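# Tuck chair under desk and park loaded cart in bay

## Task

Slide the office chair fully beneath the desk so it finishes upright and level with every wheel on the floor. Then bring the utility cart into the yellow-taped bay so that all four of its wheels sit inside the tape lines, none touching the tape. The cart's load must stay on it and nothing may overhang its edges. The robot must not topple or be left leaning, or the task fails. Both results must hold without the robot keeping anything in place at the end.

## Robot and tools

Robot: a Hello Robot Stretch 4, about 1.6 m tall, with an omni-wheel base (rim within 0.23 m of the base origin), a lift on a mast, one arm that telescopes forward, a three-joint wrist and a two-finger gripper. Cameras: head_camera (mast top, looking forward and down; turn the base to look elsewhere), head_left_camera and head_right_camera (fisheyes beside it, looking more steeply down and showing the base and arm), wrist_camera (behind the fingers, fingertips near the bottom of its image).

Frames: the base frame has its origin on the floor under the base centre, x forward, y left, z up. The odometry frame is where the base frame was when the scene began. hand_pose is reported in the base frame (a point between the open fingertips) and may be slightly off.

execute_actions: argument actions is a list holding one action or none (empty returns only state and images). cameras optionally lists camera names or "all"; omitted or null gives all, [] gives none; an unknown name rejects the call. An action contains base, joints, or both, plus optional pace and contact_limits; alternatively it is just {"end_of_arm": "enable_torque"}, which re-powers wrist or gripper motors that shut off, holding them where they are. Motions in one action begin together but may finish at different times.

base: one single relative command, an offset from where the base last reported itself, never a pose. {"translate_m": d} drives straight, forward positive, -2 to 2 m. {"strafe_m": d} slides sideways, left positive, -2 to 2 m. {"rotate_rad": d} spins in place, counter-clockwise from above positive, -3.2 to 3.2 rad.

joints: absolute targets keyed by joint name, any subset: lift_m 0 to 1.2 m; arm_m 0 to 0.55 m (extension forward); wrist_yaw_rad -1.134 to 4.276 (0 points forward, positive turns left, 3.14 stowed back, above 3.4 the arm may block it); wrist_pitch_rad -1.117 to 4.259 (0 level, 1.57 pointing down); wrist_roll_rad -1.117 to 4.259 (0 keeps fingers at equal height, positive turns clockwise viewed from behind); gripper_m -0.038 to 0.141 m, the fingertip gap (negative means fingers squeeze together). Done tolerances: lift and arm 0.004, yaw and roll 0.02, pitch 0.05, gripper 0.004. A joint target outside its range is clipped and reported; any other bad value or unknown key rejects the call with no motion. No action runs past 15 s. A joint or base left out of an action may still be driving toward an earlier target without the status showing it.

pace: "slow", "default", "fast" or "max"; base speed 0.1/0.3/0.4/0.6 m/s and turning 1/2/3/4 rad/s respectively, further limited when lift_m is above 0.2 (down to 0.3 m/s and 1 rad/s at 1.2).

contact_limits: only key arm_m, 0 (gentlest) to 0.75 (firmest), default 0.5; how hard the arm may push before halting.

wait: seconds 0 to 10; commands nothing, returns state and images.

zoom_image: camera (one of the four names) and region [x0, y0, x1, y1] in pixels of that camera's latest full image, top-left origin, at most 504 by 504.

finished_scene: scene, the number of the current scene. Irreversible; the result reports success and may give the next task. Replying without a tool call ends everything.

Results: base_status and joint_status give each motion's outcome: done (for the base, wheels turned as commanded even if slipping), off_target (stopped short, may still push), contact_stop_at_<key> (hit something; that part goes slack and may sink or roll), limit_stop_at_<name> (built-in limit), limit_stop_at_tilt (leaning over 6 degrees; lift, arm and wheels go limp until upright), limit_stop_at_own_body (self-collision guard; move away from the body), time_out, torque_fault (wrist motor overloaded and went limp; send enable_torque). on_its_own lists things not commanded by this call; its "held at" is a target, not a position. lidar_m: 12 distances in metres from the base origin, 30-degree sectors starting straight ahead and going counter-clockwise (4th left, 7th behind, 10th right); "-" means nothing seen or closer than 0.25 m; it sees from about 0.15 m up, so table tops count, but misses glass, thin legs and much behind. wrist_depth_mm: 7x7 grid of median depths, 100 to 2000 mm, "-" unknown. base_odometry counts wheel rotation, heading -3.142 to 3.142, left positive; if turned_by_wheels and turned_by_imu differ by over about 0.1 rad, the base slipped or collided. base_tilt in degrees, forward and right positive, with a fixed bias up to 1.5. motor_effort in percent of maximum, peak in brackets, noisy; for wheel_0, wheel_1, wheel_2 positive turns the base right. A resting effort outside its range suggests pushing or carrying.

Gripper: command a gap narrower than the object to grasp; the reading and done do not prove a hold, though a firm squeeze changes gripper effort. If fingertips jam on a surface, raise the lift. To unfold at the start, send lift_m 0.4 and wrist_yaw_rad 0 together.

Cautions: the world keeps moving while the reply is being composed, and a loose object may get bumped now and then. Avoid turning or driving with over 1 kg held and arm_m above 0.2, especially at fast paces; strong steady pushes with a high gripper or high contact limit can tip the robot. Wrist pitched up below -0.2 with roll below -0.4 or above 4 risks self-collision. Avoid drops, slams, hard impacts and forceful shoves. After any stop in a call, later calls in that reply are skipped.

Each tool is called after "Emit:" as name([rows], argument=value, ...), one row to a line, values as JSON.

## Session

Emit:
execute_actions(actions=[])

Scene clock: 0.00 s.
base_odometry: x=+0.000 y=+0.000 heading=+0.000 (m, m, rad; odometry frame)
turned_by_wheels: +0.000 (rad since the last result)
turned_by_imu: +0.000 (rad since the last result)
base_tilt: forward=+0.8 right=-0.3 (deg)
lidar_m: 0.81 0.74 0.77 0.99 2.28 1.35 1.37 1.08 1.18 0.97 0.94 1.17
base_status: not commanded
joint_positions: lift_m=+0.146 arm_m=-0.001 wrist_yaw_rad=+3.215 wrist_pitch_rad=+0.008 wrist_roll_rad=-0.015 gripper_m=+0.057
joint_status: not commanded
motor_effort: lift_m=+20 arm_m=+0 wrist_yaw_rad=+1 wrist_pitch_rad=-8 wrist_roll_rad=-1 gripper_m=-3 wheel_0=+0 wheel_1=+0 wheel_2=+0 (%)
hand_pose: x=-0.1239 y=+0.0661 z=+0.3223 quat_wxyz=(-0.037, -0.004, -0.007, +0.999) (m; base frame)
wrist_depth_mm: - - 135 - - - - / - - 131 1756 1576 - - / - - 134 234 - - - / - 140 138 - - - - / 186 1255 - 1921 1430 1661 - / 190 1098 200 1078 197 1138 1138 / 190 723 809 - 842 732 768
pictures: head_camera, head_left_camera, head_right_camera, wrist_camera
Images, in order (width x height): head_camera 420x560, head_left_camera 420x672, head_right_camera 420x672, wrist_camera 616x392.

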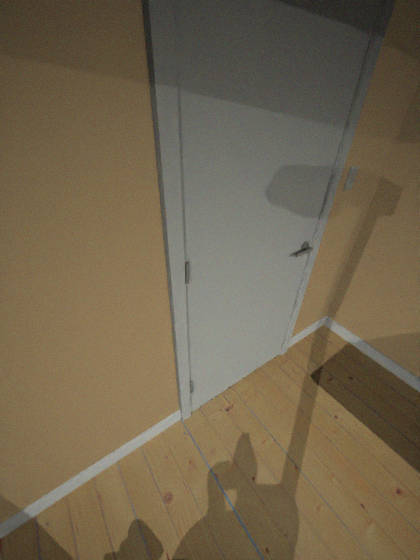

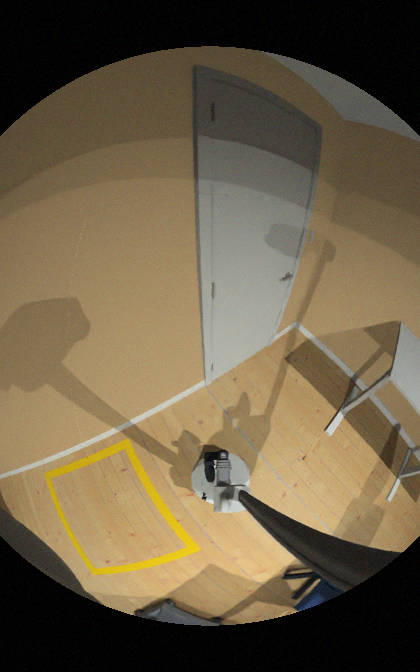

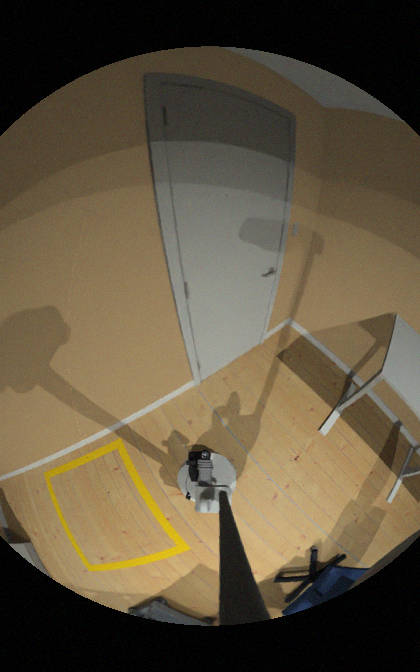

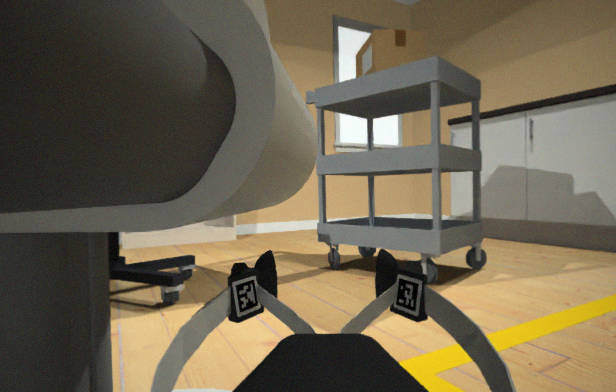

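Turn to look around.

Emit:
execute_actions([
  {"base":{"rotate_rad":-2.0}},
], cameras=["head_camera","head_left_camera"])

Scene clock: 6.67 s.
base_odometry: x=+0.000 y=+0.000 heading=-2.000 (m, m, rad; odometry frame)
turned_by_wheels: -2.000 (rad since the last result)
turned_by_imu: -2.039 (rad since the last result)
base_tilt: forward=+0.8 right=-0.2 (deg)
lidar_m: 1.34 0.93 0.96 1.06 0.78 0.75 0.81 1.10 2.36 1.33 1.40 1.10
base_status: done
joint_positions: lift_m=+0.146 arm_m=-0.001 wrist_yaw_rad=+3.215 wrist_pitch_rad=+0.008 wrist_roll_rad=-0.015 gripper_m=+0.057
joint_status: not commanded
motor_effort: lift_m=+19(19) arm_m=-1(1) wrist_yaw_rad=-2(0) wrist_pitch_rad=-7(8) wrist_roll_rad=-1(1) gripper_m=-2(3) wheel_0=-1(3) wheel_1=-1(10) wheel_2=-2(7) (%)
hand_pose: x=-0.1239 y=+0.0661 z=+0.3223 quat_wxyz=(-0.037, -0.004, -0.007, +0.999) (m; base frame)
wrist_depth_mm: - - 135 1025 866 750 668 / - - 131 976 878 759 668 / - - 135 234 891 759 668 / - 139 139 991 878 768 676 / 186 1464 1281 1008 866 759 676 / 190 1078 200 991 198 750 676 / 190 723 809 - 820 715 676
pictures: head_camera, head_left_camera
Images, in order (width x height): head_camera 420x560, head_left_camera 420x672.

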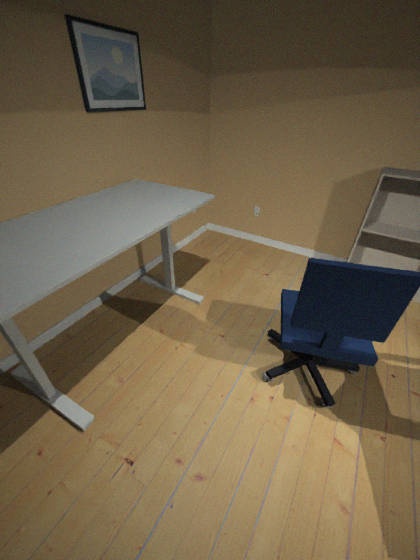

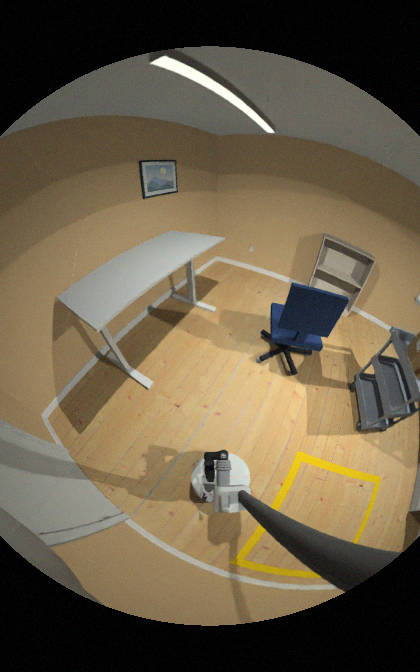

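Emit:
execute_actions([
  {"base":{"rotate_rad":-0.49}},
], cameras=["head_camera","head_left_camera","head_right_camera"])

Scene clock: 22.70 s.
base_odometry: x=+0.000 y=+0.000 heading=-2.490 (m, m, rad; odometry frame)
turned_by_wheels: -0.490 (rad since the last result)
turned_by_imu: -0.499 (rad since the last result)
base_tilt: forward=+0.6 right=-0.3 (deg)
lidar_m: 1.08 1.29 0.94 0.99 1.01 0.79 0.76 0.78 1.14 2.37 1.34 1.43
base_status: done
joint_positions: lift_m=+0.146 arm_m=-0.001 wrist_yaw_rad=+3.215 wrist_pitch_rad=+0.008 wrist_roll_rad=-0.015 gripper_m=+0.057
joint_status: not commanded
motor_effort: lift_m=+20(20) arm_m=-1(0) wrist_yaw_rad=-1(2) wrist_pitch_rad=-8(7) wrist_roll_rad=+0(0) gripper_m=-4(1) wheel_0=+2(7) wheel_1=+1(9) wheel_2=+1(7) (%)
hand_pose: x=-0.1239 y=+0.0661 z=+0.3223 quat_wxyz=(-0.037, -0.004, -0.007, +0.999) (m; base frame)
wrist_depth_mm: - - 135 891 842 820 768 / - - 131 878 854 820 778 / - - 134 234 854 809 778 / - 139 138 878 842 820 778 / 186 960 931 878 854 831 778 / 190 960 199 878 198 820 778 / 190 715 798 - 842 723 778
pictures: head_camera, head_left_camera, head_right_camera
Images, in order (width x height): head_camera 420x560, head_left_camera 420x672, head_right_camera 420x672.

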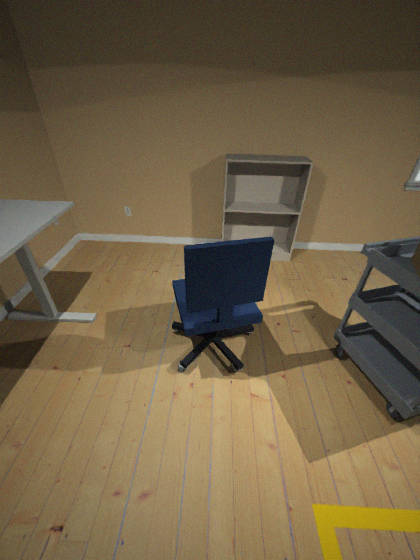

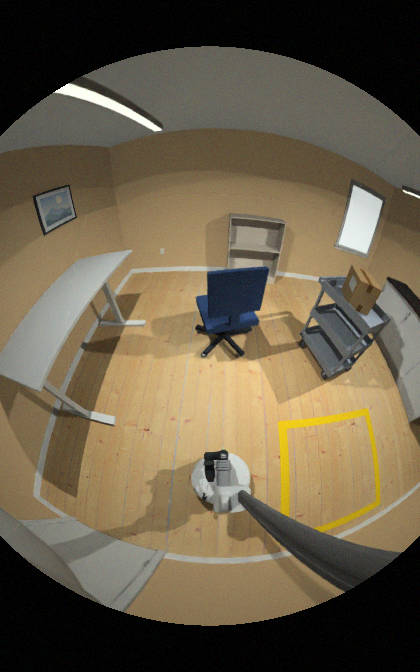

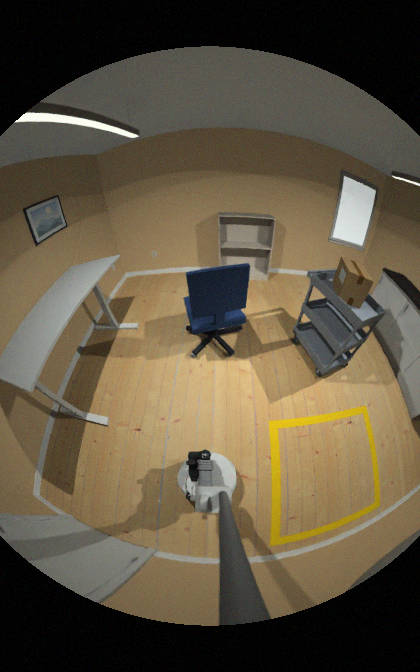

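Emit:
execute_actions([
  {"base":{"strafe_m":-0.28},"joints":{"lift_m":0.6,"wrist_yaw_rad":0,"gripper_m":0.0}},
], cameras=["head_camera","head_left_camera","wrist_camera"])

Scene clock: 75.10 s.
base_odometry: x=-0.170 y=+0.223 heading=-2.490 (m, m, rad; odometry frame)
turned_by_wheels: +0.000 (rad since the last result)
turned_by_imu: +0.000 (rad since the last result)
base_tilt: forward=+0.7 right=-0.4 (deg)
lidar_m: 1.13 1.14 1.24 1.24 1.04 0.78 0.78 0.80 1.16 2.08 1.12 1.14
base_status: done
joint_positions: lift_m=+0.600 arm_m=-0.001 wrist_yaw_rad=+0.001 wrist_pitch_rad=+0.008 wrist_roll_rad=-0.015 gripper_m=+0.000
joint_status: all done
motor_effort: lift_m=+23(23) arm_m=+0(1) wrist_yaw_rad=-3(8) wrist_pitch_rad=-8(6) wrist_roll_rad=-2(1) gripper_m=-5(4) wheel_0=-1(7) wheel_1=+0(10) wheel_2=+1(3) (%)
hand_pose: x=+0.4587 y=-0.0873 z=+0.7757 quat_wxyz=(+1.000, -0.007, +0.004, +0.000) (m; base frame)
wrist_depth_mm: - - - - - - - / - - - - - - - / - - 960 - - - - / - - 946 991 - - 1025 / - - 946 976 - - - / - - 960 193 185 - 1008 / 1808 1576 1182 - 1708 1098 1661
pictures: head_camera, head_left_camera, wrist_camera
Images, in order (width x height): head_camera 420x560, head_left_camera 420x672, wrist_camera 616x392.

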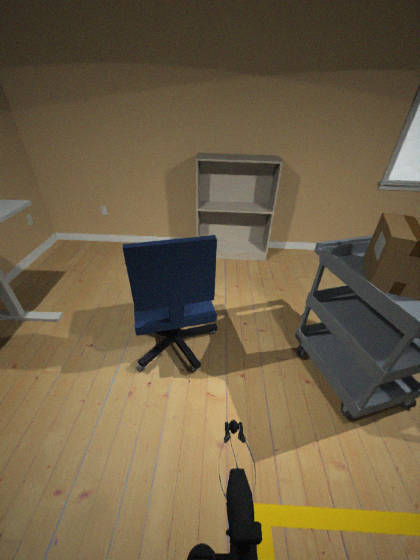

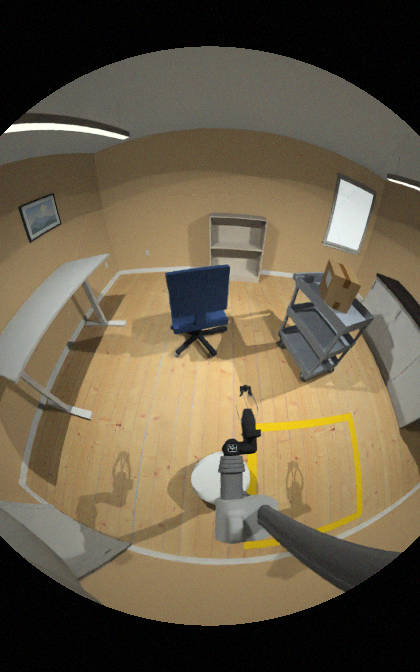

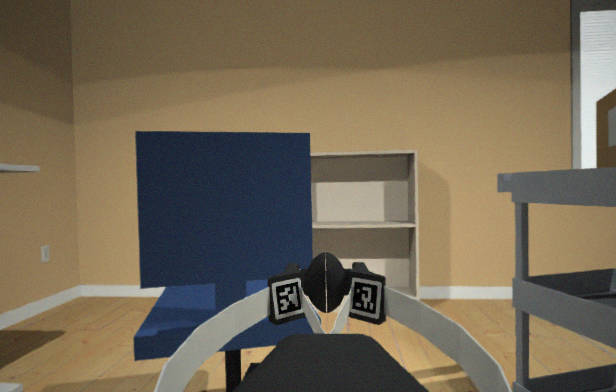

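Emit:
execute_actions([
  {"base":{"strafe_m":0.07}},
], cameras=[])

Emit:
execute_actions([
  {"base":{"translate_m":0.65}},
])

Scene clock: 86.93 s.
base_odometry: x=-0.127 y=+0.167 heading=-2.490 (m, m, rad; odometry frame)
turned_by_wheels: +0.000 (rad since the last result)
turned_by_imu: +0.000 (rad since the last result)
base_tilt: forward=+0.8 right=-0.2 (deg)
lidar_m: 1.11 1.13 1.16 1.16 1.03 0.80 0.77 0.79 1.13 2.15 1.16 1.21
base_status: done
joint_positions: lift_m=+0.600 arm_m=-0.001 wrist_yaw_rad=+0.000 wrist_pitch_rad=+0.008 wrist_roll_rad=-0.015 gripper_m=+0.000
joint_status: not commanded
motor_effort: lift_m=+23(23) arm_m=-1(0) wrist_yaw_rad=-1(2) wrist_pitch_rad=-8(7) wrist_roll_rad=+0(0) gripper_m=-5(4) wheel_0=+1(10) wheel_1=+0(5) wheel_2=+1(1) (%)
hand_pose: x=+0.4587 y=-0.0873 z=+0.7757 quat_wxyz=(+1.000, -0.007, +0.004, +0.000) (m; base frame)
wrist_depth_mm: - - - - - - - / - - - - - - - / - - 946 991 - - - / - - 931 976 - - 1098 / - - 931 960 - - - / - - 931 193 185 - 1098 / 1756 1756 1060 - 1661 1499 1661
pictures: none
No camera images: the call's "cameras" was empty. Leave "cameras" out to get every camera's image.

Scene clock: 90.57 s.
base_odometry: x=-0.644 y=-0.227 heading=-2.490 (m, m, rad; odometry frame)
turned_by_wheels: +0.000 (rad since the last result)
turned_by_imu: -0.002 (rad since the last result)
base_tilt: forward=+0.7 right=-0.2 (deg)
lidar_m: 0.50 0.50 1.15 1.10 1.18 1.48 1.42 1.50 2.10 0.86 0.85 1.01
base_status: done
joint_positions: lift_m=+0.600 arm_m=-0.001 wrist_yaw_rad=+0.000 wrist_pitch_rad=+0.008 wrist_roll_rad=-0.015 gripper_m=+0.000
joint_status: not commanded
motor_effort: lift_m=+22(23) arm_m=-1(1) wrist_yaw_rad=-1(3) wrist_pitch_rad=-8(8) wrist_roll_rad=+1(1) gripper_m=-5(5) wheel_0=+1(8) wheel_1=+1(8) wheel_2=+2(9) (%)
hand_pose: x=+0.4587 y=-0.0873 z=+0.7758 quat_wxyz=(+1.000, -0.007, +0.004, +0.000) (m; base frame)
wrist_depth_mm: 287 303 319 338 - 1983 1921 / 287 301 317 332 - - 1983 / 289 301 319 334 - - 1983 / 289 304 319 334 - - 1983 / 290 303 319 330 - - 1983 / 291 304 315 193 185 - 1983 / 291 303 320 - 1708 1464 1661
pictures: head_camera, head_left_camera, head_right_camera, wrist_camera
Images, in order (width x height): head_camera 420x560, head_left_camera 420x672, head_right_camera 420x672, wrist_camera 616x392.

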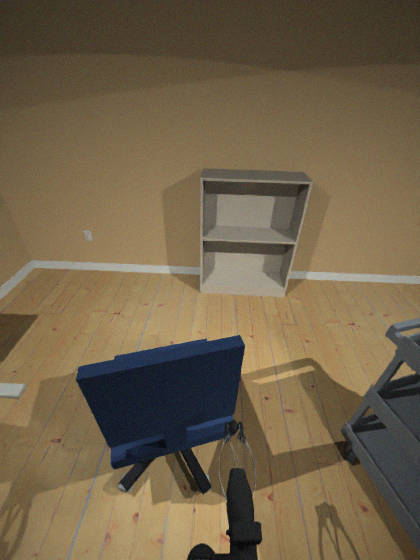

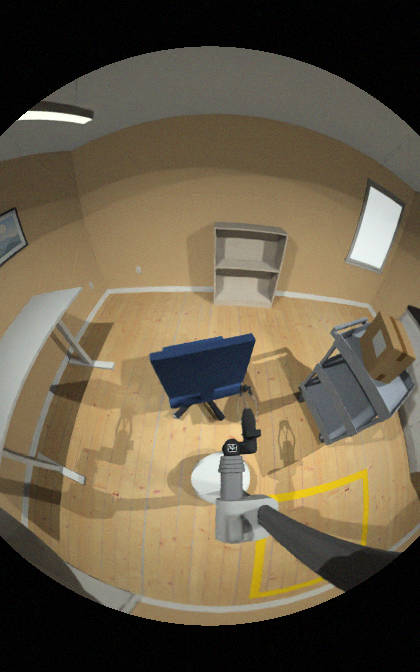

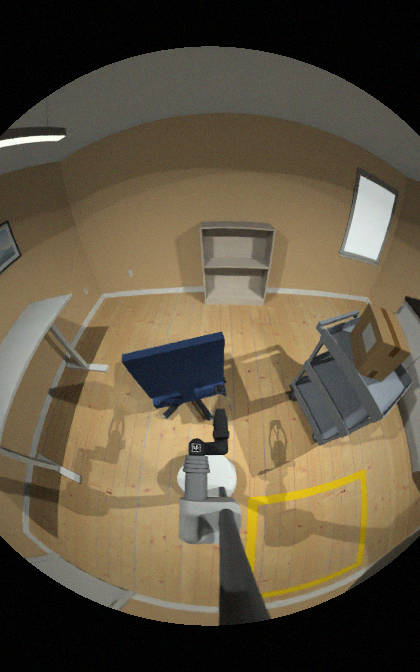

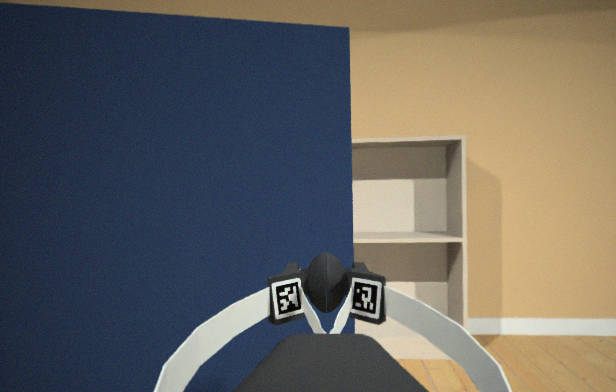

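Emit:
execute_actions([
  {"base":{"translate_m":0.3},"pace":"slow"},
], cameras=["head_camera","head_left_camera","wrist_camera"])

Scene clock: 105.90 s.
base_odometry: x=-0.883 y=-0.409 heading=-2.490 (m, m, rad; odometry frame)
turned_by_wheels: +0.000 (rad since the last result)
turned_by_imu: -0.003 (rad since the last result)
base_tilt: forward=+0.8 right=-0.3 (deg)
lidar_m: 0.25 0.25 0.35 1.13 1.17 1.78 1.71 1.79 2.25 0.79 0.77 1.76
base_status: done
joint_positions: lift_m=+0.600 arm_m=-0.001 wrist_yaw_rad=-0.003 wrist_pitch_rad=+0.008 wrist_roll_rad=-0.015 gripper_m=+0.000
joint_status: not commanded
motor_effort: lift_m=+22(22) arm_m=+0(0) wrist_yaw_rad=+9(43) wrist_pitch_rad=-6(7) wrist_roll_rad=+0(0) gripper_m=-4(6) wheel_0=+2(7) wheel_1=+1(7) wheel_2=-4(13) (%)
hand_pose: x=+0.4583 y=-0.0883 z=+0.7758 quat_wxyz=(+1.000, -0.007, +0.004, -0.002) (m; base frame)
wrist_depth_mm: - 119 164 266 1708 1708 1661 / - 118 163 263 1708 1661 1661 / - 118 163 264 1708 1708 1708 / - 118 163 262 1708 1708 1708 / - 118 162 222 1661 1708 1708 / - 117 154 204 185 1708 1756 / - 113 157 - 1537 1430 1661
pictures: head_camera, head_left_camera, wrist_camera
Images, in order (width x height): head_camera 420x560, head_left_camera 420x672, wrist_camera 616x392.

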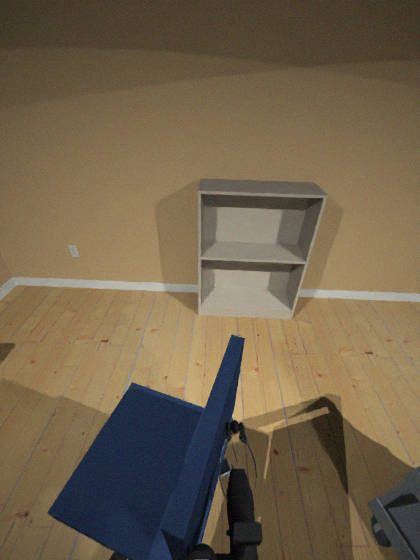

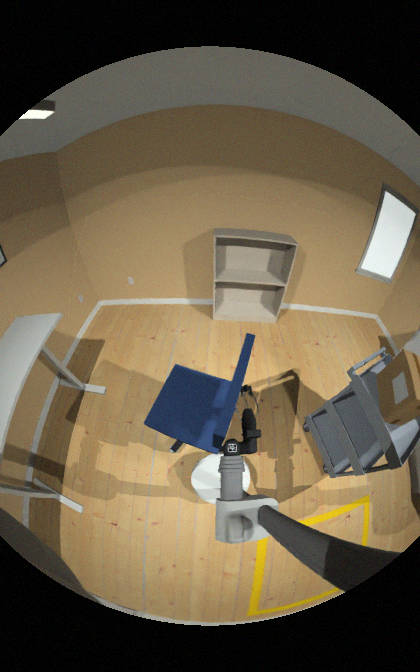

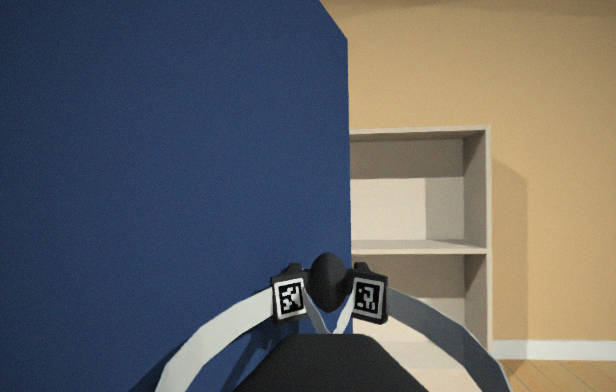

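Emit:
execute_actions([
  {"base":{"strafe_m":-0.3}},
], cameras=["head_left_camera"])

Emit:
execute_actions([
  {"base":{"translate_m":1.3},"pace":"fast"},
], cameras=["head_left_camera"])

Emit:
execute_actions([
  {"base":{"rotate_rad":-2.4}},
])

Scene clock: 125.67 s.
base_odometry: x=-1.065 y=-0.171 heading=-2.490 (m, m, rad; odometry frame)
turned_by_wheels: +0.000 (rad since the last result)
turned_by_imu: +0.000 (rad since the last result)
base_tilt: forward=+0.8 right=-0.2 (deg)
lidar_m: 1.66 0.39 0.35 1.41 1.49 1.79 1.71 1.81 1.92 0.49 0.50 0.57
base_status: done
joint_positions: lift_m=+0.600 arm_m=-0.001 wrist_yaw_rad=+0.000 wrist_pitch_rad=+0.008 wrist_roll_rad=-0.015 gripper_m=+0.000
joint_status: not commanded
motor_effort: lift_m=+22(22) arm_m=+0(0) wrist_yaw_rad=+0(9) wrist_pitch_rad=-7(7) wrist_roll_rad=-1(2) gripper_m=-5(4) wheel_0=-2(16) wheel_1=+0(10) wheel_2=+1(3) (%)
hand_pose: x=+0.4586 y=-0.0875 z=+0.7759 quat_wxyz=(+1.000, -0.007, +0.004, +0.000) (m; base frame)
wrist_depth_mm: 1863 1808 1808 1756 1756 1708 1661 / 370 1863 1808 1756 1756 1708 1708 / 370 1863 1808 1708 1708 1708 1661 / 368 1863 1756 1756 1708 1708 1708 / 366 1863 1756 1708 1708 1708 1661 / 368 1921 1756 193 186 1708 1661 / 366 1756 1499 - 1618 1499 1661
pictures: head_left_camera
Images, in order (width x height): head_left_camera 420x672.

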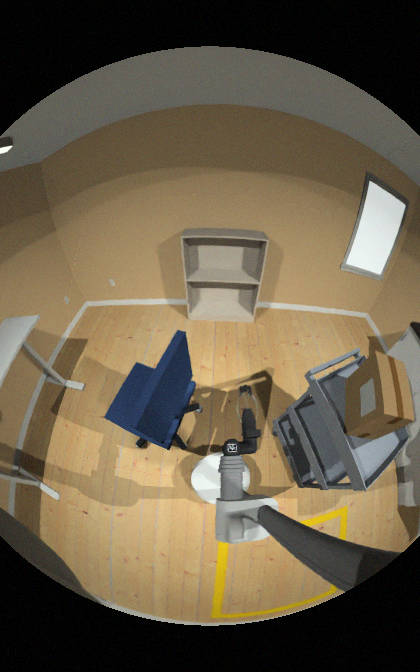

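Scene clock: 130.30 s.
base_odometry: x=-2.098 y=-0.960 heading=-2.490 (m, m, rad; odometry frame)
turned_by_wheels: +0.000 (rad since the last result)
turned_by_imu: -0.005 (rad since the last result)
base_tilt: forward=+0.7 right=-0.3 (deg)
lidar_m: 0.37 0.41 1.03 1.96 0.74 0.66 3.06 0.88 1.00 1.92 0.52 0.41
base_status: done
joint_positions: lift_m=+0.600 arm_m=-0.001 wrist_yaw_rad=+0.000 wrist_pitch_rad=+0.008 wrist_roll_rad=-0.015 gripper_m=+0.000
joint_status: not commanded
motor_effort: lift_m=+21(22) arm_m=+0(0) wrist_yaw_rad=+0(1) wrist_pitch_rad=-7(7) wrist_roll_rad=-2(0) gripper_m=-4(5) wheel_0=+0(7) wheel_1=-1(11) wheel_2=+0(11) (%)
hand_pose: x=+0.4586 y=-0.0874 z=+0.7759 quat_wxyz=(+1.000, -0.007, +0.004, +0.000) (m; base frame)
wrist_depth_mm: 452 439 433 424 415 407 402 / 455 445 436 424 421 407 402 / 459 449 436 430 418 410 402 / 459 445 439 430 421 413 404 / 462 449 439 430 421 413 404 / 462 452 439 193 185 415 407 / 466 452 439 - 421 413 407
pictures: head_left_camera
Images, in order (width x height): head_left_camera 420x672.

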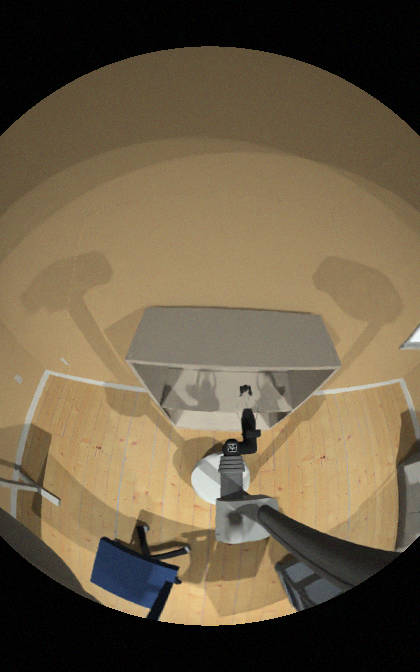

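Scene clock: 132.80 s.
base_odometry: x=-2.098 y=-0.960 heading=+1.393 (m, m, rad; odometry frame)
turned_by_wheels: -2.400 (rad since the last result)
turned_by_imu: -2.446 (rad since the last result)
base_tilt: forward=+0.7 right=-0.3 (deg)
lidar_m: 0.89 1.93 1.47 0.46 0.37 0.36 0.44 1.37 1.47 0.70 0.65 0.88
base_status: done
joint_positions: lift_m=+0.600 arm_m=-0.001 wrist_yaw_rad=+0.000 wrist_pitch_rad=+0.008 wrist_roll_rad=-0.015 gripper_m=+0.000
joint_status: not commanded
motor_effort: lift_m=+21(21) arm_m=+0(0) wrist_yaw_rad=-1(0) wrist_pitch_rad=-7(7) wrist_roll_rad=+1(2) gripper_m=-5(4) wheel_0=+0(10) wheel_1=-1(5) wheel_2=-2(7) (%)
hand_pose: x=+0.4586 y=-0.0874 z=+0.7759 quat_wxyz=(+1.000, -0.007, +0.004, +0.000) (m; base frame)
wrist_depth_mm: - - - - - - - / - - - - - - - / - - - 931 917 - - / 1537 1756 - 778 691 - - / 1499 1708 1983 - - - - / 1537 1708 1921 193 185 - - / 1576 1661 1537 - 691 1229 1708
pictures: head_camera, head_left_camera, head_right_camera, wrist_camera
Images, in order (width x height): head_camera 420x560, head_left_camera 420x672, head_right_camera 420x672, wrist_camera 616x392.

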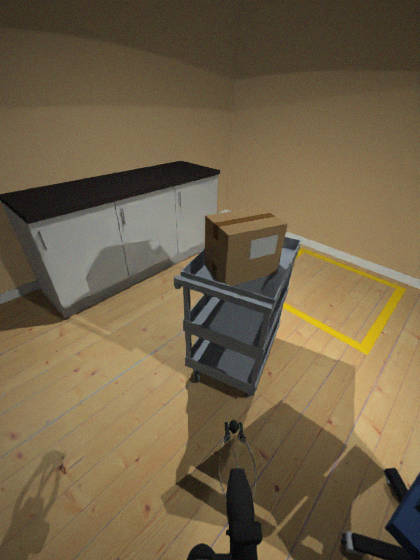

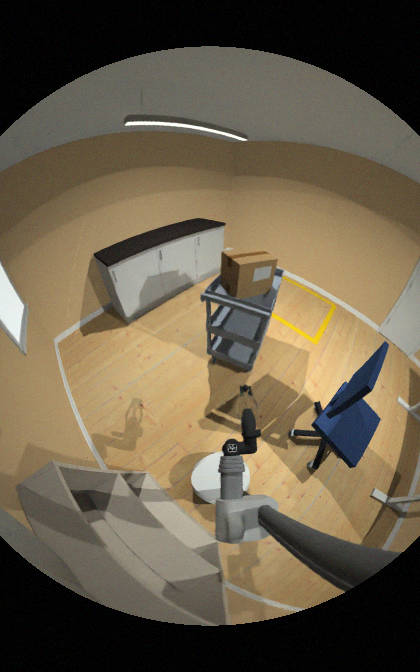

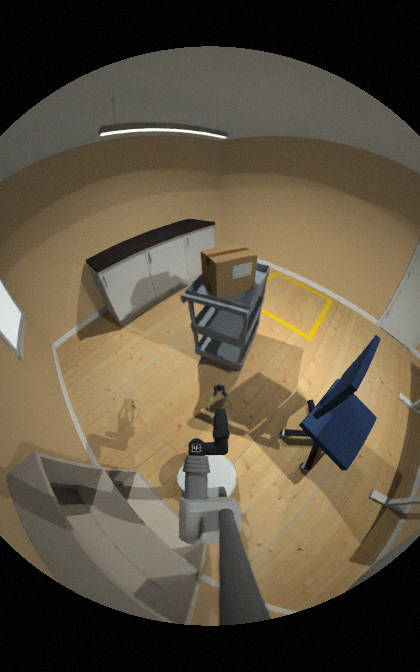

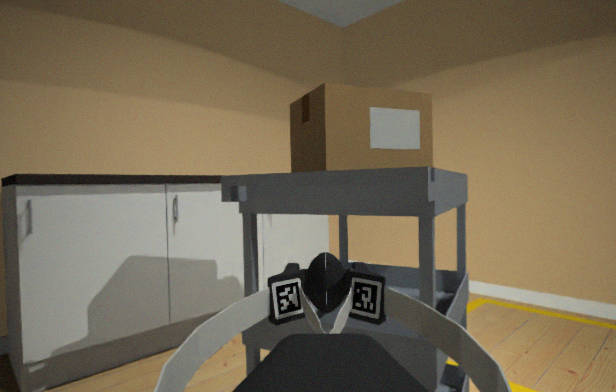

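Emit:
zoom_image(camera="wrist_camera", region=[200,70,500,260])

Emit:
zoom_image(camera="head_camera", region=[150,190,420,420])

Region (200, 70, 500, 260) of wrist_camera's 616x392 image, scaled by 1.680; it fills the top 319 rows of this view, and the rest is white.

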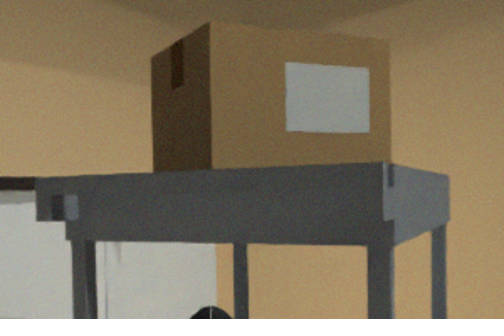

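Region (150, 190, 420, 420) of head_camera's 420x560 image, scaled by 1.867, with more detail than that image has; it fills the top 429 rows of this view, and the rest is white.

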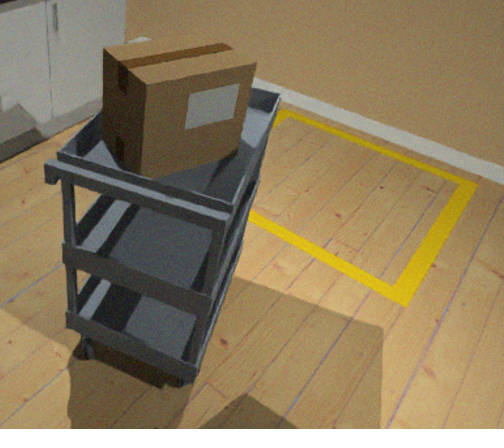

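Emit:
execute_actions([
  {"base":{"rotate_rad":-0.15},"joints":{"lift_m":0.64,"wrist_roll_rad":1.57,"gripper_m":0.12}},
], cameras=[])

Emit:
execute_actions([
  {"base":{"strafe_m":0.17}},
], cameras=[])

Emit:
execute_actions([
  {"base":{"translate_m":0.25}},
])

Scene clock: 171.87 s.
base_odometry: x=-2.098 y=-0.960 heading=+1.243 (m, m, rad; odometry frame)
turned_by_wheels: -0.150 (rad since the last result)
turned_by_imu: -0.153 (rad since the last result)
base_tilt: forward=+0.9 right=-0.3 (deg)
lidar_m: 0.87 1.04 2.07 0.51 0.39 0.37 0.42 1.09 1.48 0.74 0.66 3.02
base_status: done
joint_positions: lift_m=+0.640 arm_m=-0.001 wrist_yaw_rad=+0.000 wrist_pitch_rad=+0.008 wrist_roll_rad=+1.569 gripper_m=+0.120
joint_status: all done
motor_effort: lift_m=+22(23) arm_m=+0(0) wrist_yaw_rad=+0(1) wrist_pitch_rad=-6(6) wrist_roll_rad=+2(3) gripper_m=-1(4) wheel_0=+1(7) wheel_1=+0(5) wheel_2=-1(6) (%)
hand_pose: x=+0.4586 y=-0.0874 z=+0.8158 quat_wxyz=(+0.708, +0.707, +0.003, -0.003) (m; base frame)
wrist_depth_mm: - - - - - 1808 1182 / - - - - - 1808 1205 / - - - - - 1308 1078 / - - - 798 1255 741 976 / - - 917 866 1397 750 1008 / 1983 - 878 809 - 208 991 / - - - - 866 842 1182
pictures: none
No camera images: the call's "cameras" was empty. Leave "cameras" out to get every camera's image.

Scene clock: 173.70 s.
base_odometry: x=-2.259 y=-0.905 heading=+1.243 (m, m, rad; odometry frame)
turned_by_wheels: +0.000 (rad since the last result)
turned_by_imu: +0.000 (rad since the last result)
base_tilt: forward=+0.8 right=-0.2 (deg)
lidar_m: 0.92 1.83 1.75 0.36 0.27 0.26 0.31 0.46 1.85 0.91 0.80 0.91
base_status: done
joint_positions: lift_m=+0.640 arm_m=-0.001 wrist_yaw_rad=+0.000 wrist_pitch_rad=+0.008 wrist_roll_rad=+1.570 gripper_m=+0.120
joint_status: not commanded
motor_effort: lift_m=+23(22) arm_m=+0(0) wrist_yaw_rad=+0(1) wrist_pitch_rad=-7(6) wrist_roll_rad=+1(2) gripper_m=-1(1) wheel_0=+2(7) wheel_1=-1(7) wheel_2=-1(1) (%)
hand_pose: x=+0.4586 y=-0.0874 z=+0.8158 quat_wxyz=(+0.708, +0.707, +0.003, -0.003) (m; base frame)
wrist_depth_mm: - - - - - 1756 1205 / - - - - - 1229 1078 / - - - 741 1336 750 991 / - - 917 854 1397 991 991 / 1921 - - 946 - 809 991 / - - - 854 842 208 1205 / - - - - 1808 1756 1255
pictures: none
No camera images: the call's "cameras" was empty. Leave "cameras" out to get every camera's image.

Scene clock: 175.97 s.
base_odometry: x=-2.179 y=-0.668 heading=+1.243 (m, m, rad; odometry frame)
turned_by_wheels: +0.000 (rad since the last result)
turned_by_imu: -0.001 (rad since the last result)
base_tilt: forward=+0.8 right=-0.2 (deg)
lidar_m: 0.67 1.62 1.66 1.06 0.48 0.48 0.52 0.77 1.72 0.72 0.78 0.68
base_status: done
joint_positions: lift_m=+0.640 arm_m=-0.001 wrist_yaw_rad=+0.000 wrist_pitch_rad=+0.008 wrist_roll_rad=+1.570 gripper_m=+0.120
joint_status: not commanded
motor_effort: lift_m=+23(23) arm_m=+0(0) wrist_yaw_rad=-2(1) wrist_pitch_rad=-7(7) wrist_roll_rad=+2(0) gripper_m=-1(1) wheel_0=-1(1) wheel_1=-1(3) wheel_2=+2(10) (%)
hand_pose: x=+0.4586 y=-0.0874 z=+0.8158 quat_wxyz=(+0.708, +0.707, +0.003, -0.003) (m; base frame)
wrist_depth_mm: - - - - - 1661 1138 / - - - 466 1042 707 466 / - - 707 492 - 768 488 / - - 634 517 - 778 517 / - - 661 554 - 676 549 / - - - 564 597 208 591 / - - - - 1708 1618 1205
pictures: head_camera, head_left_camera, head_right_camera, wrist_camera
Images, in order (width x height): head_camera 420x560, head_left_camera 420x672, head_right_camera 420x672, wrist_camera 616x392.

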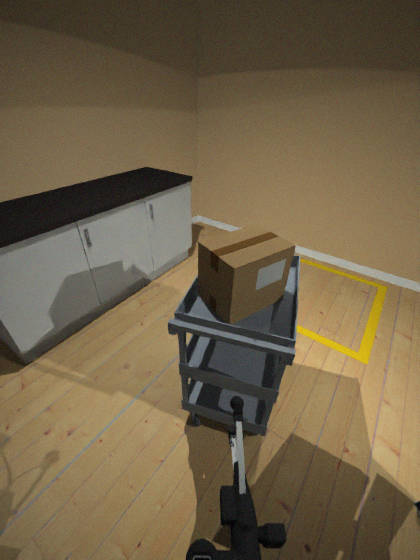

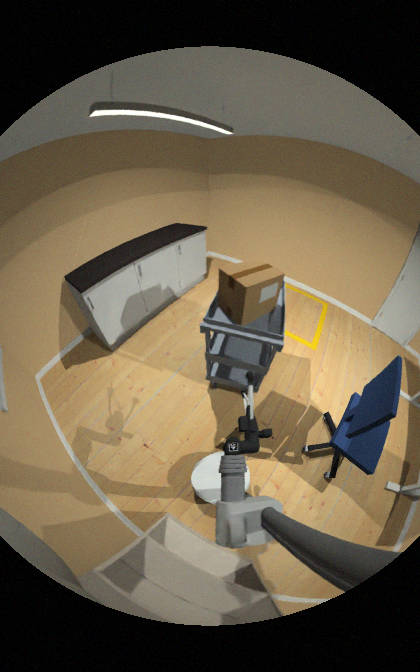

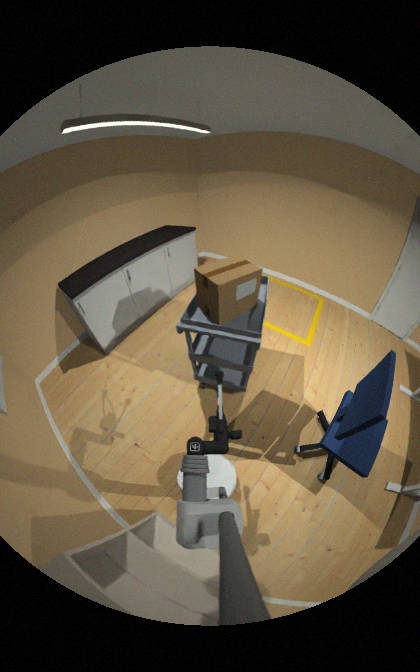

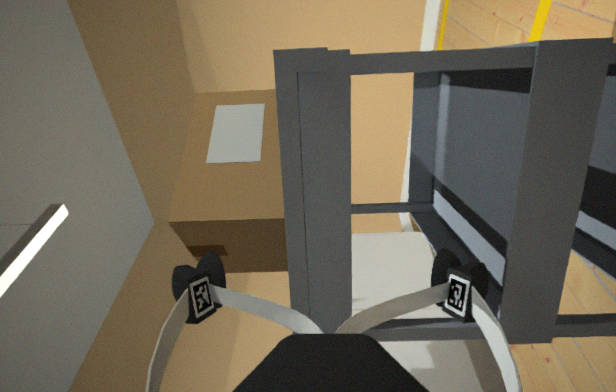

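Emit:
execute_actions([
  {"base":{"strafe_m":0.2}},
], cameras=[])

Emit:
execute_actions([
  {"base":{"translate_m":0.2}},
], cameras=[])

Emit:
execute_actions([
  {"base":{"rotate_rad":-0.3}},
], cameras=["head_camera","wrist_camera"])

Scene clock: 203.23 s.
base_odometry: x=-2.368 y=-0.604 heading=+1.243 (m, m, rad; odometry frame)
turned_by_wheels: +0.000 (rad since the last result)
turned_by_imu: +0.000 (rad since the last result)
base_tilt: forward=+0.7 right=-0.4 (deg)
lidar_m: 0.74 1.49 2.03 0.90 0.69 0.35 0.40 0.61 1.90 0.92 1.08 0.75
base_status: done
joint_positions: lift_m=+0.640 arm_m=-0.001 wrist_yaw_rad=+0.000 wrist_pitch_rad=+0.008 wrist_roll_rad=+1.570 gripper_m=+0.120
joint_status: not commanded
motor_effort: lift_m=+22(23) arm_m=+0(0) wrist_yaw_rad=-2(1) wrist_pitch_rad=-7(7) wrist_roll_rad=+2(1) gripper_m=+1(2) wheel_0=+0(8) wheel_1=-2(8) wheel_2=+0(1) (%)
hand_pose: x=+0.4586 y=-0.0874 z=+0.8158 quat_wxyz=(+0.708, +0.707, +0.003, -0.003) (m; base frame)
wrist_depth_mm: - - 707 500 - 741 504 / - - 615 525 - 759 521 / - - 683 554 - 768 715 / - - - 585 - 585 597 / - - - - - 1618 1229 / - - - 1756 1618 1537 1229 / - - - - 1499 1499 1229
pictures: none
No camera images: the call's "cameras" was empty. Leave "cameras" out to get every camera's image.

Scene clock: 205.30 s.
base_odometry: x=-2.304 y=-0.414 heading=+1.243 (m, m, rad; odometry frame)
turned_by_wheels: +0.000 (rad since the last result)
turned_by_imu: -0.001 (rad since the last result)
base_tilt: forward=+0.8 right=-0.3 (deg)
lidar_m: 0.54 1.35 1.35 1.13 0.85 0.54 0.58 0.87 1.16 0.88 0.64 0.55
base_status: done
joint_positions: lift_m=+0.640 arm_m=-0.001 wrist_yaw_rad=+0.000 wrist_pitch_rad=+0.008 wrist_roll_rad=+1.570 gripper_m=+0.120
joint_status: not commanded
motor_effort: lift_m=+22(22) arm_m=+0(0) wrist_yaw_rad=-1(2) wrist_pitch_rad=-7(7) wrist_roll_rad=+2(1) gripper_m=+0(0) wheel_0=+1(0) wheel_1=-1(8) wheel_2=+1(9) (%)
hand_pose: x=+0.4586 y=-0.0874 z=+0.8158 quat_wxyz=(+0.708, +0.707, +0.003, -0.003) (m; base frame)
wrist_depth_mm: - 427 418 325 - 750 500 / - 430 433 342 - 750 508 / - - 512 355 - 723 525 / - - - 373 - 621 480 / - - - 342 1808 1537 1182 / - - - 1618 1537 208 1255 / - - - - 1397 1366 1255
pictures: none
No camera images: the call's "cameras" was empty. Leave "cameras" out to get every camera's image.

Scene clock: 206.37 s.
base_odometry: x=-2.304 y=-0.414 heading=+0.943 (m, m, rad; odometry frame)
turned_by_wheels: -0.300 (rad since the last result)
turned_by_imu: -0.305 (rad since the last result)
base_tilt: forward=+0.6 right=-0.3 (deg)
lidar_m: 0.55 1.53 1.34 1.56 0.97 0.83 0.57 0.63 1.91 0.89 0.92 0.58
base_status: done
joint_positions: lift_m=+0.640 arm_m=-0.001 wrist_yaw_rad=+0.000 wrist_pitch_rad=+0.008 wrist_roll_rad=+1.570 gripper_m=+0.120
joint_status: not commanded
motor_effort: lift_m=+22(22) arm_m=+0(0) wrist_yaw_rad=+0(0) wrist_pitch_rad=-7(7) wrist_roll_rad=+2(0) gripper_m=-1(1) wheel_0=+2(3) wheel_1=+0(5) wheel_2=+1(5) (%)
hand_pose: x=+0.4586 y=-0.0874 z=+0.8158 quat_wxyz=(+0.708, +0.707, +0.003, -0.003) (m; base frame)
wrist_depth_mm: - - - 387 397 404 384 / - - - 389 - 707 521 / - - 627 389 - 768 525 / - - 512 392 - 778 530 / - 517 473 394 - 683 530 / - - 535 394 - 609 535 / - - - - 1983 1808 492
pictures: head_camera, wrist_camera
Images, in order (width x height): head_camera 420x560, wrist_camera 616x392.

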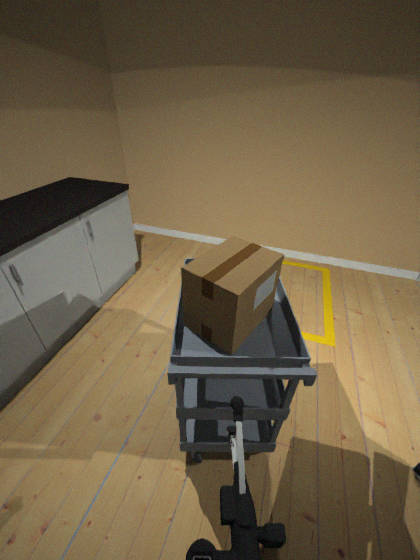

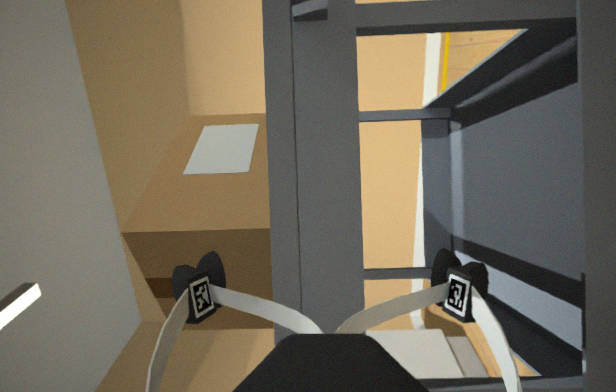

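Emit:
execute_actions([
  {"base":{"translate_m":0.17},"joints":{"lift_m":0.632},"pace":"slow"},
], cameras=["head_camera","wrist_camera"])

Scene clock: 222.53 s.
base_odometry: x=-2.204 y=-0.277 heading=+0.943 (m, m, rad; odometry frame)
turned_by_wheels: +0.000 (rad since the last result)
turned_by_imu: -0.001 (rad since the last result)
base_tilt: forward=+0.8 right=-0.4 (deg)
lidar_m: 0.37 0.41 1.27 1.86 1.16 1.01 0.74 0.83 2.28 0.86 1.02 0.42
base_status: done
joint_positions: lift_m=+0.632 arm_m=-0.001 wrist_yaw_rad=-0.004 wrist_pitch_rad=+0.001 wrist_roll_rad=+1.570 gripper_m=+0.120
joint_status: all done
motor_effort: lift_m=+16(22) arm_m=+0(0) wrist_yaw_rad=+9(11) wrist_pitch_rad=+13(12) wrist_roll_rad=+2(0) gripper_m=-1(2) wheel_0=+2(1) wheel_1=+2(4) wheel_2=-6(6) (%)
hand_pose: x=+0.4583 y=-0.0885 z=+0.8102 quat_wxyz=(+0.708, +0.707, -0.001, -0.002) (m; base frame)
wrist_depth_mm: - - 165 224 - 1808 462 / - - 166 224 - 707 508 / - 445 166 224 - 778 512 / 1921 359 167 225 - 788 517 / 314 307 167 225 - 683 517 / 1464 329 167 227 224 209 521 / - 407 168 - 1808 1708 484
pictures: head_camera, wrist_camera
Images, in order (width x height): head_camera 420x560, wrist_camera 616x392.

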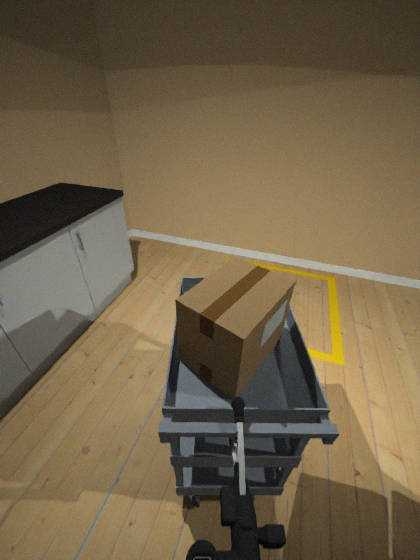

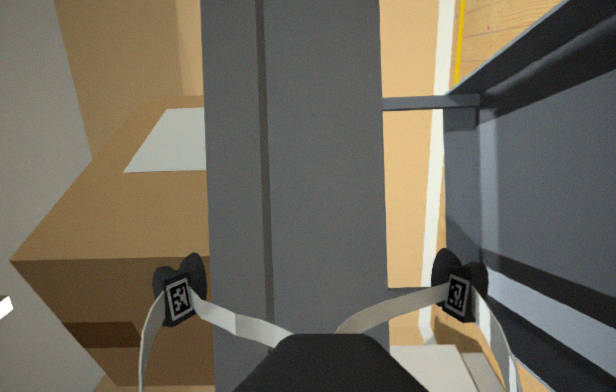

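Emit:
execute_actions([
  {"joints":{"lift_m":0.675}},
], cameras=["wrist_camera"])

Emit:
execute_actions([
  {"joints":{"gripper_m":0.0}},
], cameras=["wrist_camera","head_camera"])

Scene clock: 235.83 s.
base_odometry: x=-2.204 y=-0.277 heading=+0.943 (m, m, rad; odometry frame)
turned_by_wheels: +0.000 (rad since the last result)
turned_by_imu: +0.000 (rad since the last result)
base_tilt: forward=+1.0 right=-0.2 (deg)
lidar_m: 0.39 0.40 1.26 1.87 1.15 1.01 0.72 0.82 2.29 0.87 1.03 0.42
base_status: not commanded
joint_positions: lift_m=+0.675 arm_m=-0.001 wrist_yaw_rad=-0.001 wrist_pitch_rad=+0.009 wrist_roll_rad=+1.570 gripper_m=+0.120
joint_status: all done
motor_effort: lift_m=+23(25) arm_m=+0(0) wrist_yaw_rad=+0(16) wrist_pitch_rad=-10(21) wrist_roll_rad=+0(1) gripper_m=-1(1) wheel_0=+0(1) wheel_1=+1(2) wheel_2=+0(6) (%)
hand_pose: x=+0.4586 y=-0.0876 z=+0.8504 quat_wxyz=(+0.708, +0.707, +0.003, -0.003) (m; base frame)
wrist_depth_mm: - - - 167 224 1863 517 / - - - 167 226 788 559 / - - 430 168 226 809 559 / - 357 351 168 227 798 569 / 1921 309 303 169 228 741 569 / - 345 322 169 228 229 574 / - - 415 - 229 1661 530
pictures: wrist_camera
Images, in order (width x height): wrist_camera 616x392.

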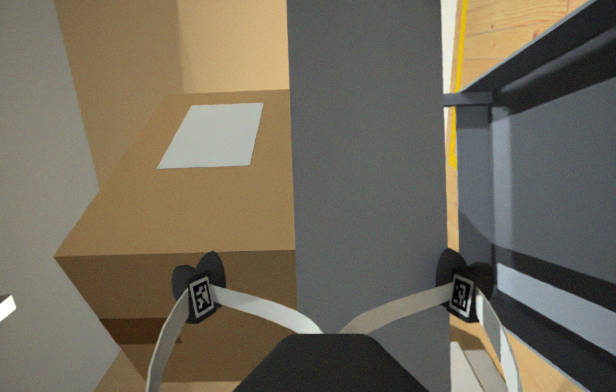

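Scene clock: 237.90 s.
base_odometry: x=-2.204 y=-0.277 heading=+0.944 (m, m, rad; odometry frame)
turned_by_wheels: +0.000 (rad since the last result)
turned_by_imu: +0.000 (rad since the last result)
base_tilt: forward=+0.8 right=-0.2 (deg)
lidar_m: 0.37 0.39 1.28 1.90 1.15 1.01 0.74 0.84 2.29 0.88 1.04 0.42
base_status: not commanded
joint_positions: lift_m=+0.675 arm_m=-0.001 wrist_yaw_rad=+0.004 wrist_pitch_rad=+0.030 wrist_roll_rad=+1.570 gripper_m=+0.001
joint_status: all done
on_its_own: wrist_pitch_rad is at rest, and its effort (-73) is outside its rest range (-23 to +23)
motor_effort: lift_m=+25(26) arm_m=+0(0) wrist_yaw_rad=-13(13) wrist_pitch_rad=-73(92) wrist_roll_rad=+1(0) gripper_m=-29(28) wheel_0=-1(1) wheel_1=+1(1) wheel_2=+3(3) (%)
hand_pose: x=+0.4589 y=-0.0862 z=+0.8440 quat_wxyz=(+0.707, +0.707, +0.012, -0.009) (m; base frame)
wrist_depth_mm: - - - 156 216 1661 480 / - - - 156 216 715 521 / - 415 410 157 217 778 525 / - 338 334 158 219 778 535 / 297 296 291 159 220 741 539 / 1983 317 185 160 220 167 500 / - 379 394 - 142 1708 484
pictures: head_camera, wrist_camera
Images, in order (width x height): head_camera 420x560, wrist_camera 616x392.

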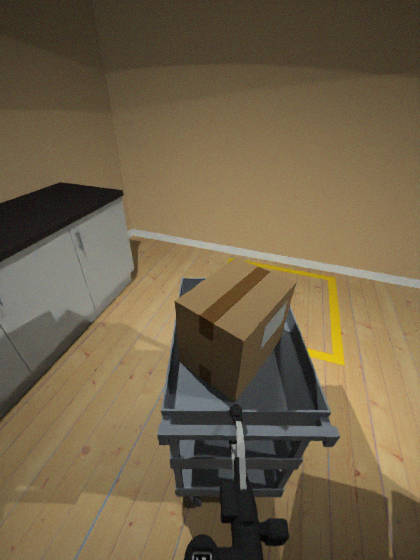

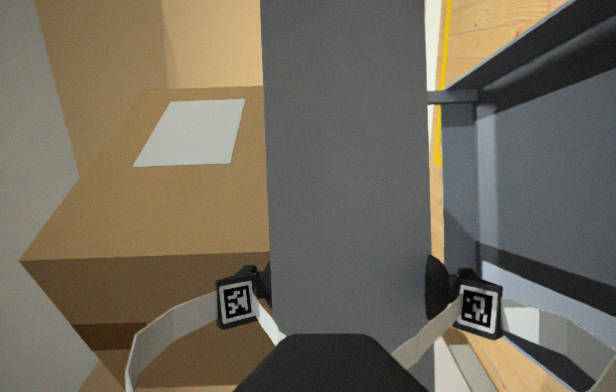

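Emit:
execute_actions([
  {"joints":{"lift_m":0.662},"pace":"slow"},
], cameras=["wrist_camera"])

Scene clock: 245.13 s.
base_odometry: x=-2.204 y=-0.277 heading=+0.944 (m, m, rad; odometry frame)
turned_by_wheels: +0.000 (rad since the last result)
turned_by_imu: +0.000 (rad since the last result)
base_tilt: forward=+0.8 right=-0.3 (deg)
lidar_m: 0.38 0.40 1.27 1.89 1.17 1.00 0.73 0.84 2.28 0.87 1.03 0.41
base_status: not commanded
joint_positions: lift_m=+0.662 arm_m=-0.001 wrist_yaw_rad=+0.004 wrist_pitch_rad=+0.017 wrist_roll_rad=+1.570 gripper_m=+0.001
joint_status: all done
on_its_own: wrist_pitch_rad is at rest, and its effort (-34) is outside its rest range (-23 to +23)
motor_effort: lift_m=+18(28) arm_m=+0(0) wrist_yaw_rad=-12(15) wrist_pitch_rad=-34(72) wrist_roll_rad=+2(1) gripper_m=-26(28) wheel_0=-1(1) wheel_1=+1(1) wheel_2=+3(3) (%)
hand_pose: x=+0.4589 y=-0.0863 z=+0.8354 quat_wxyz=(+0.708, +0.707, +0.007, -0.005) (m; base frame)
wrist_depth_mm: - - - 214 214 1708 480 / - - - 157 216 741 530 / - 421 410 158 216 788 535 / 1983 342 334 158 216 788 535 / 301 297 291 159 218 798 539 / 1983 320 185 160 219 167 504 / - 399 399 - 219 1756 504
pictures: wrist_camera
Images, in order (width x height): wrist_camera 616x392.

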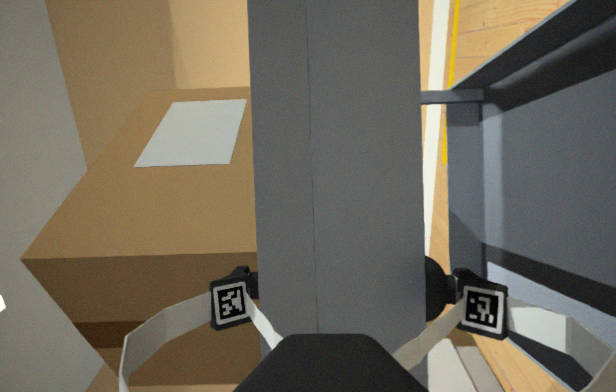

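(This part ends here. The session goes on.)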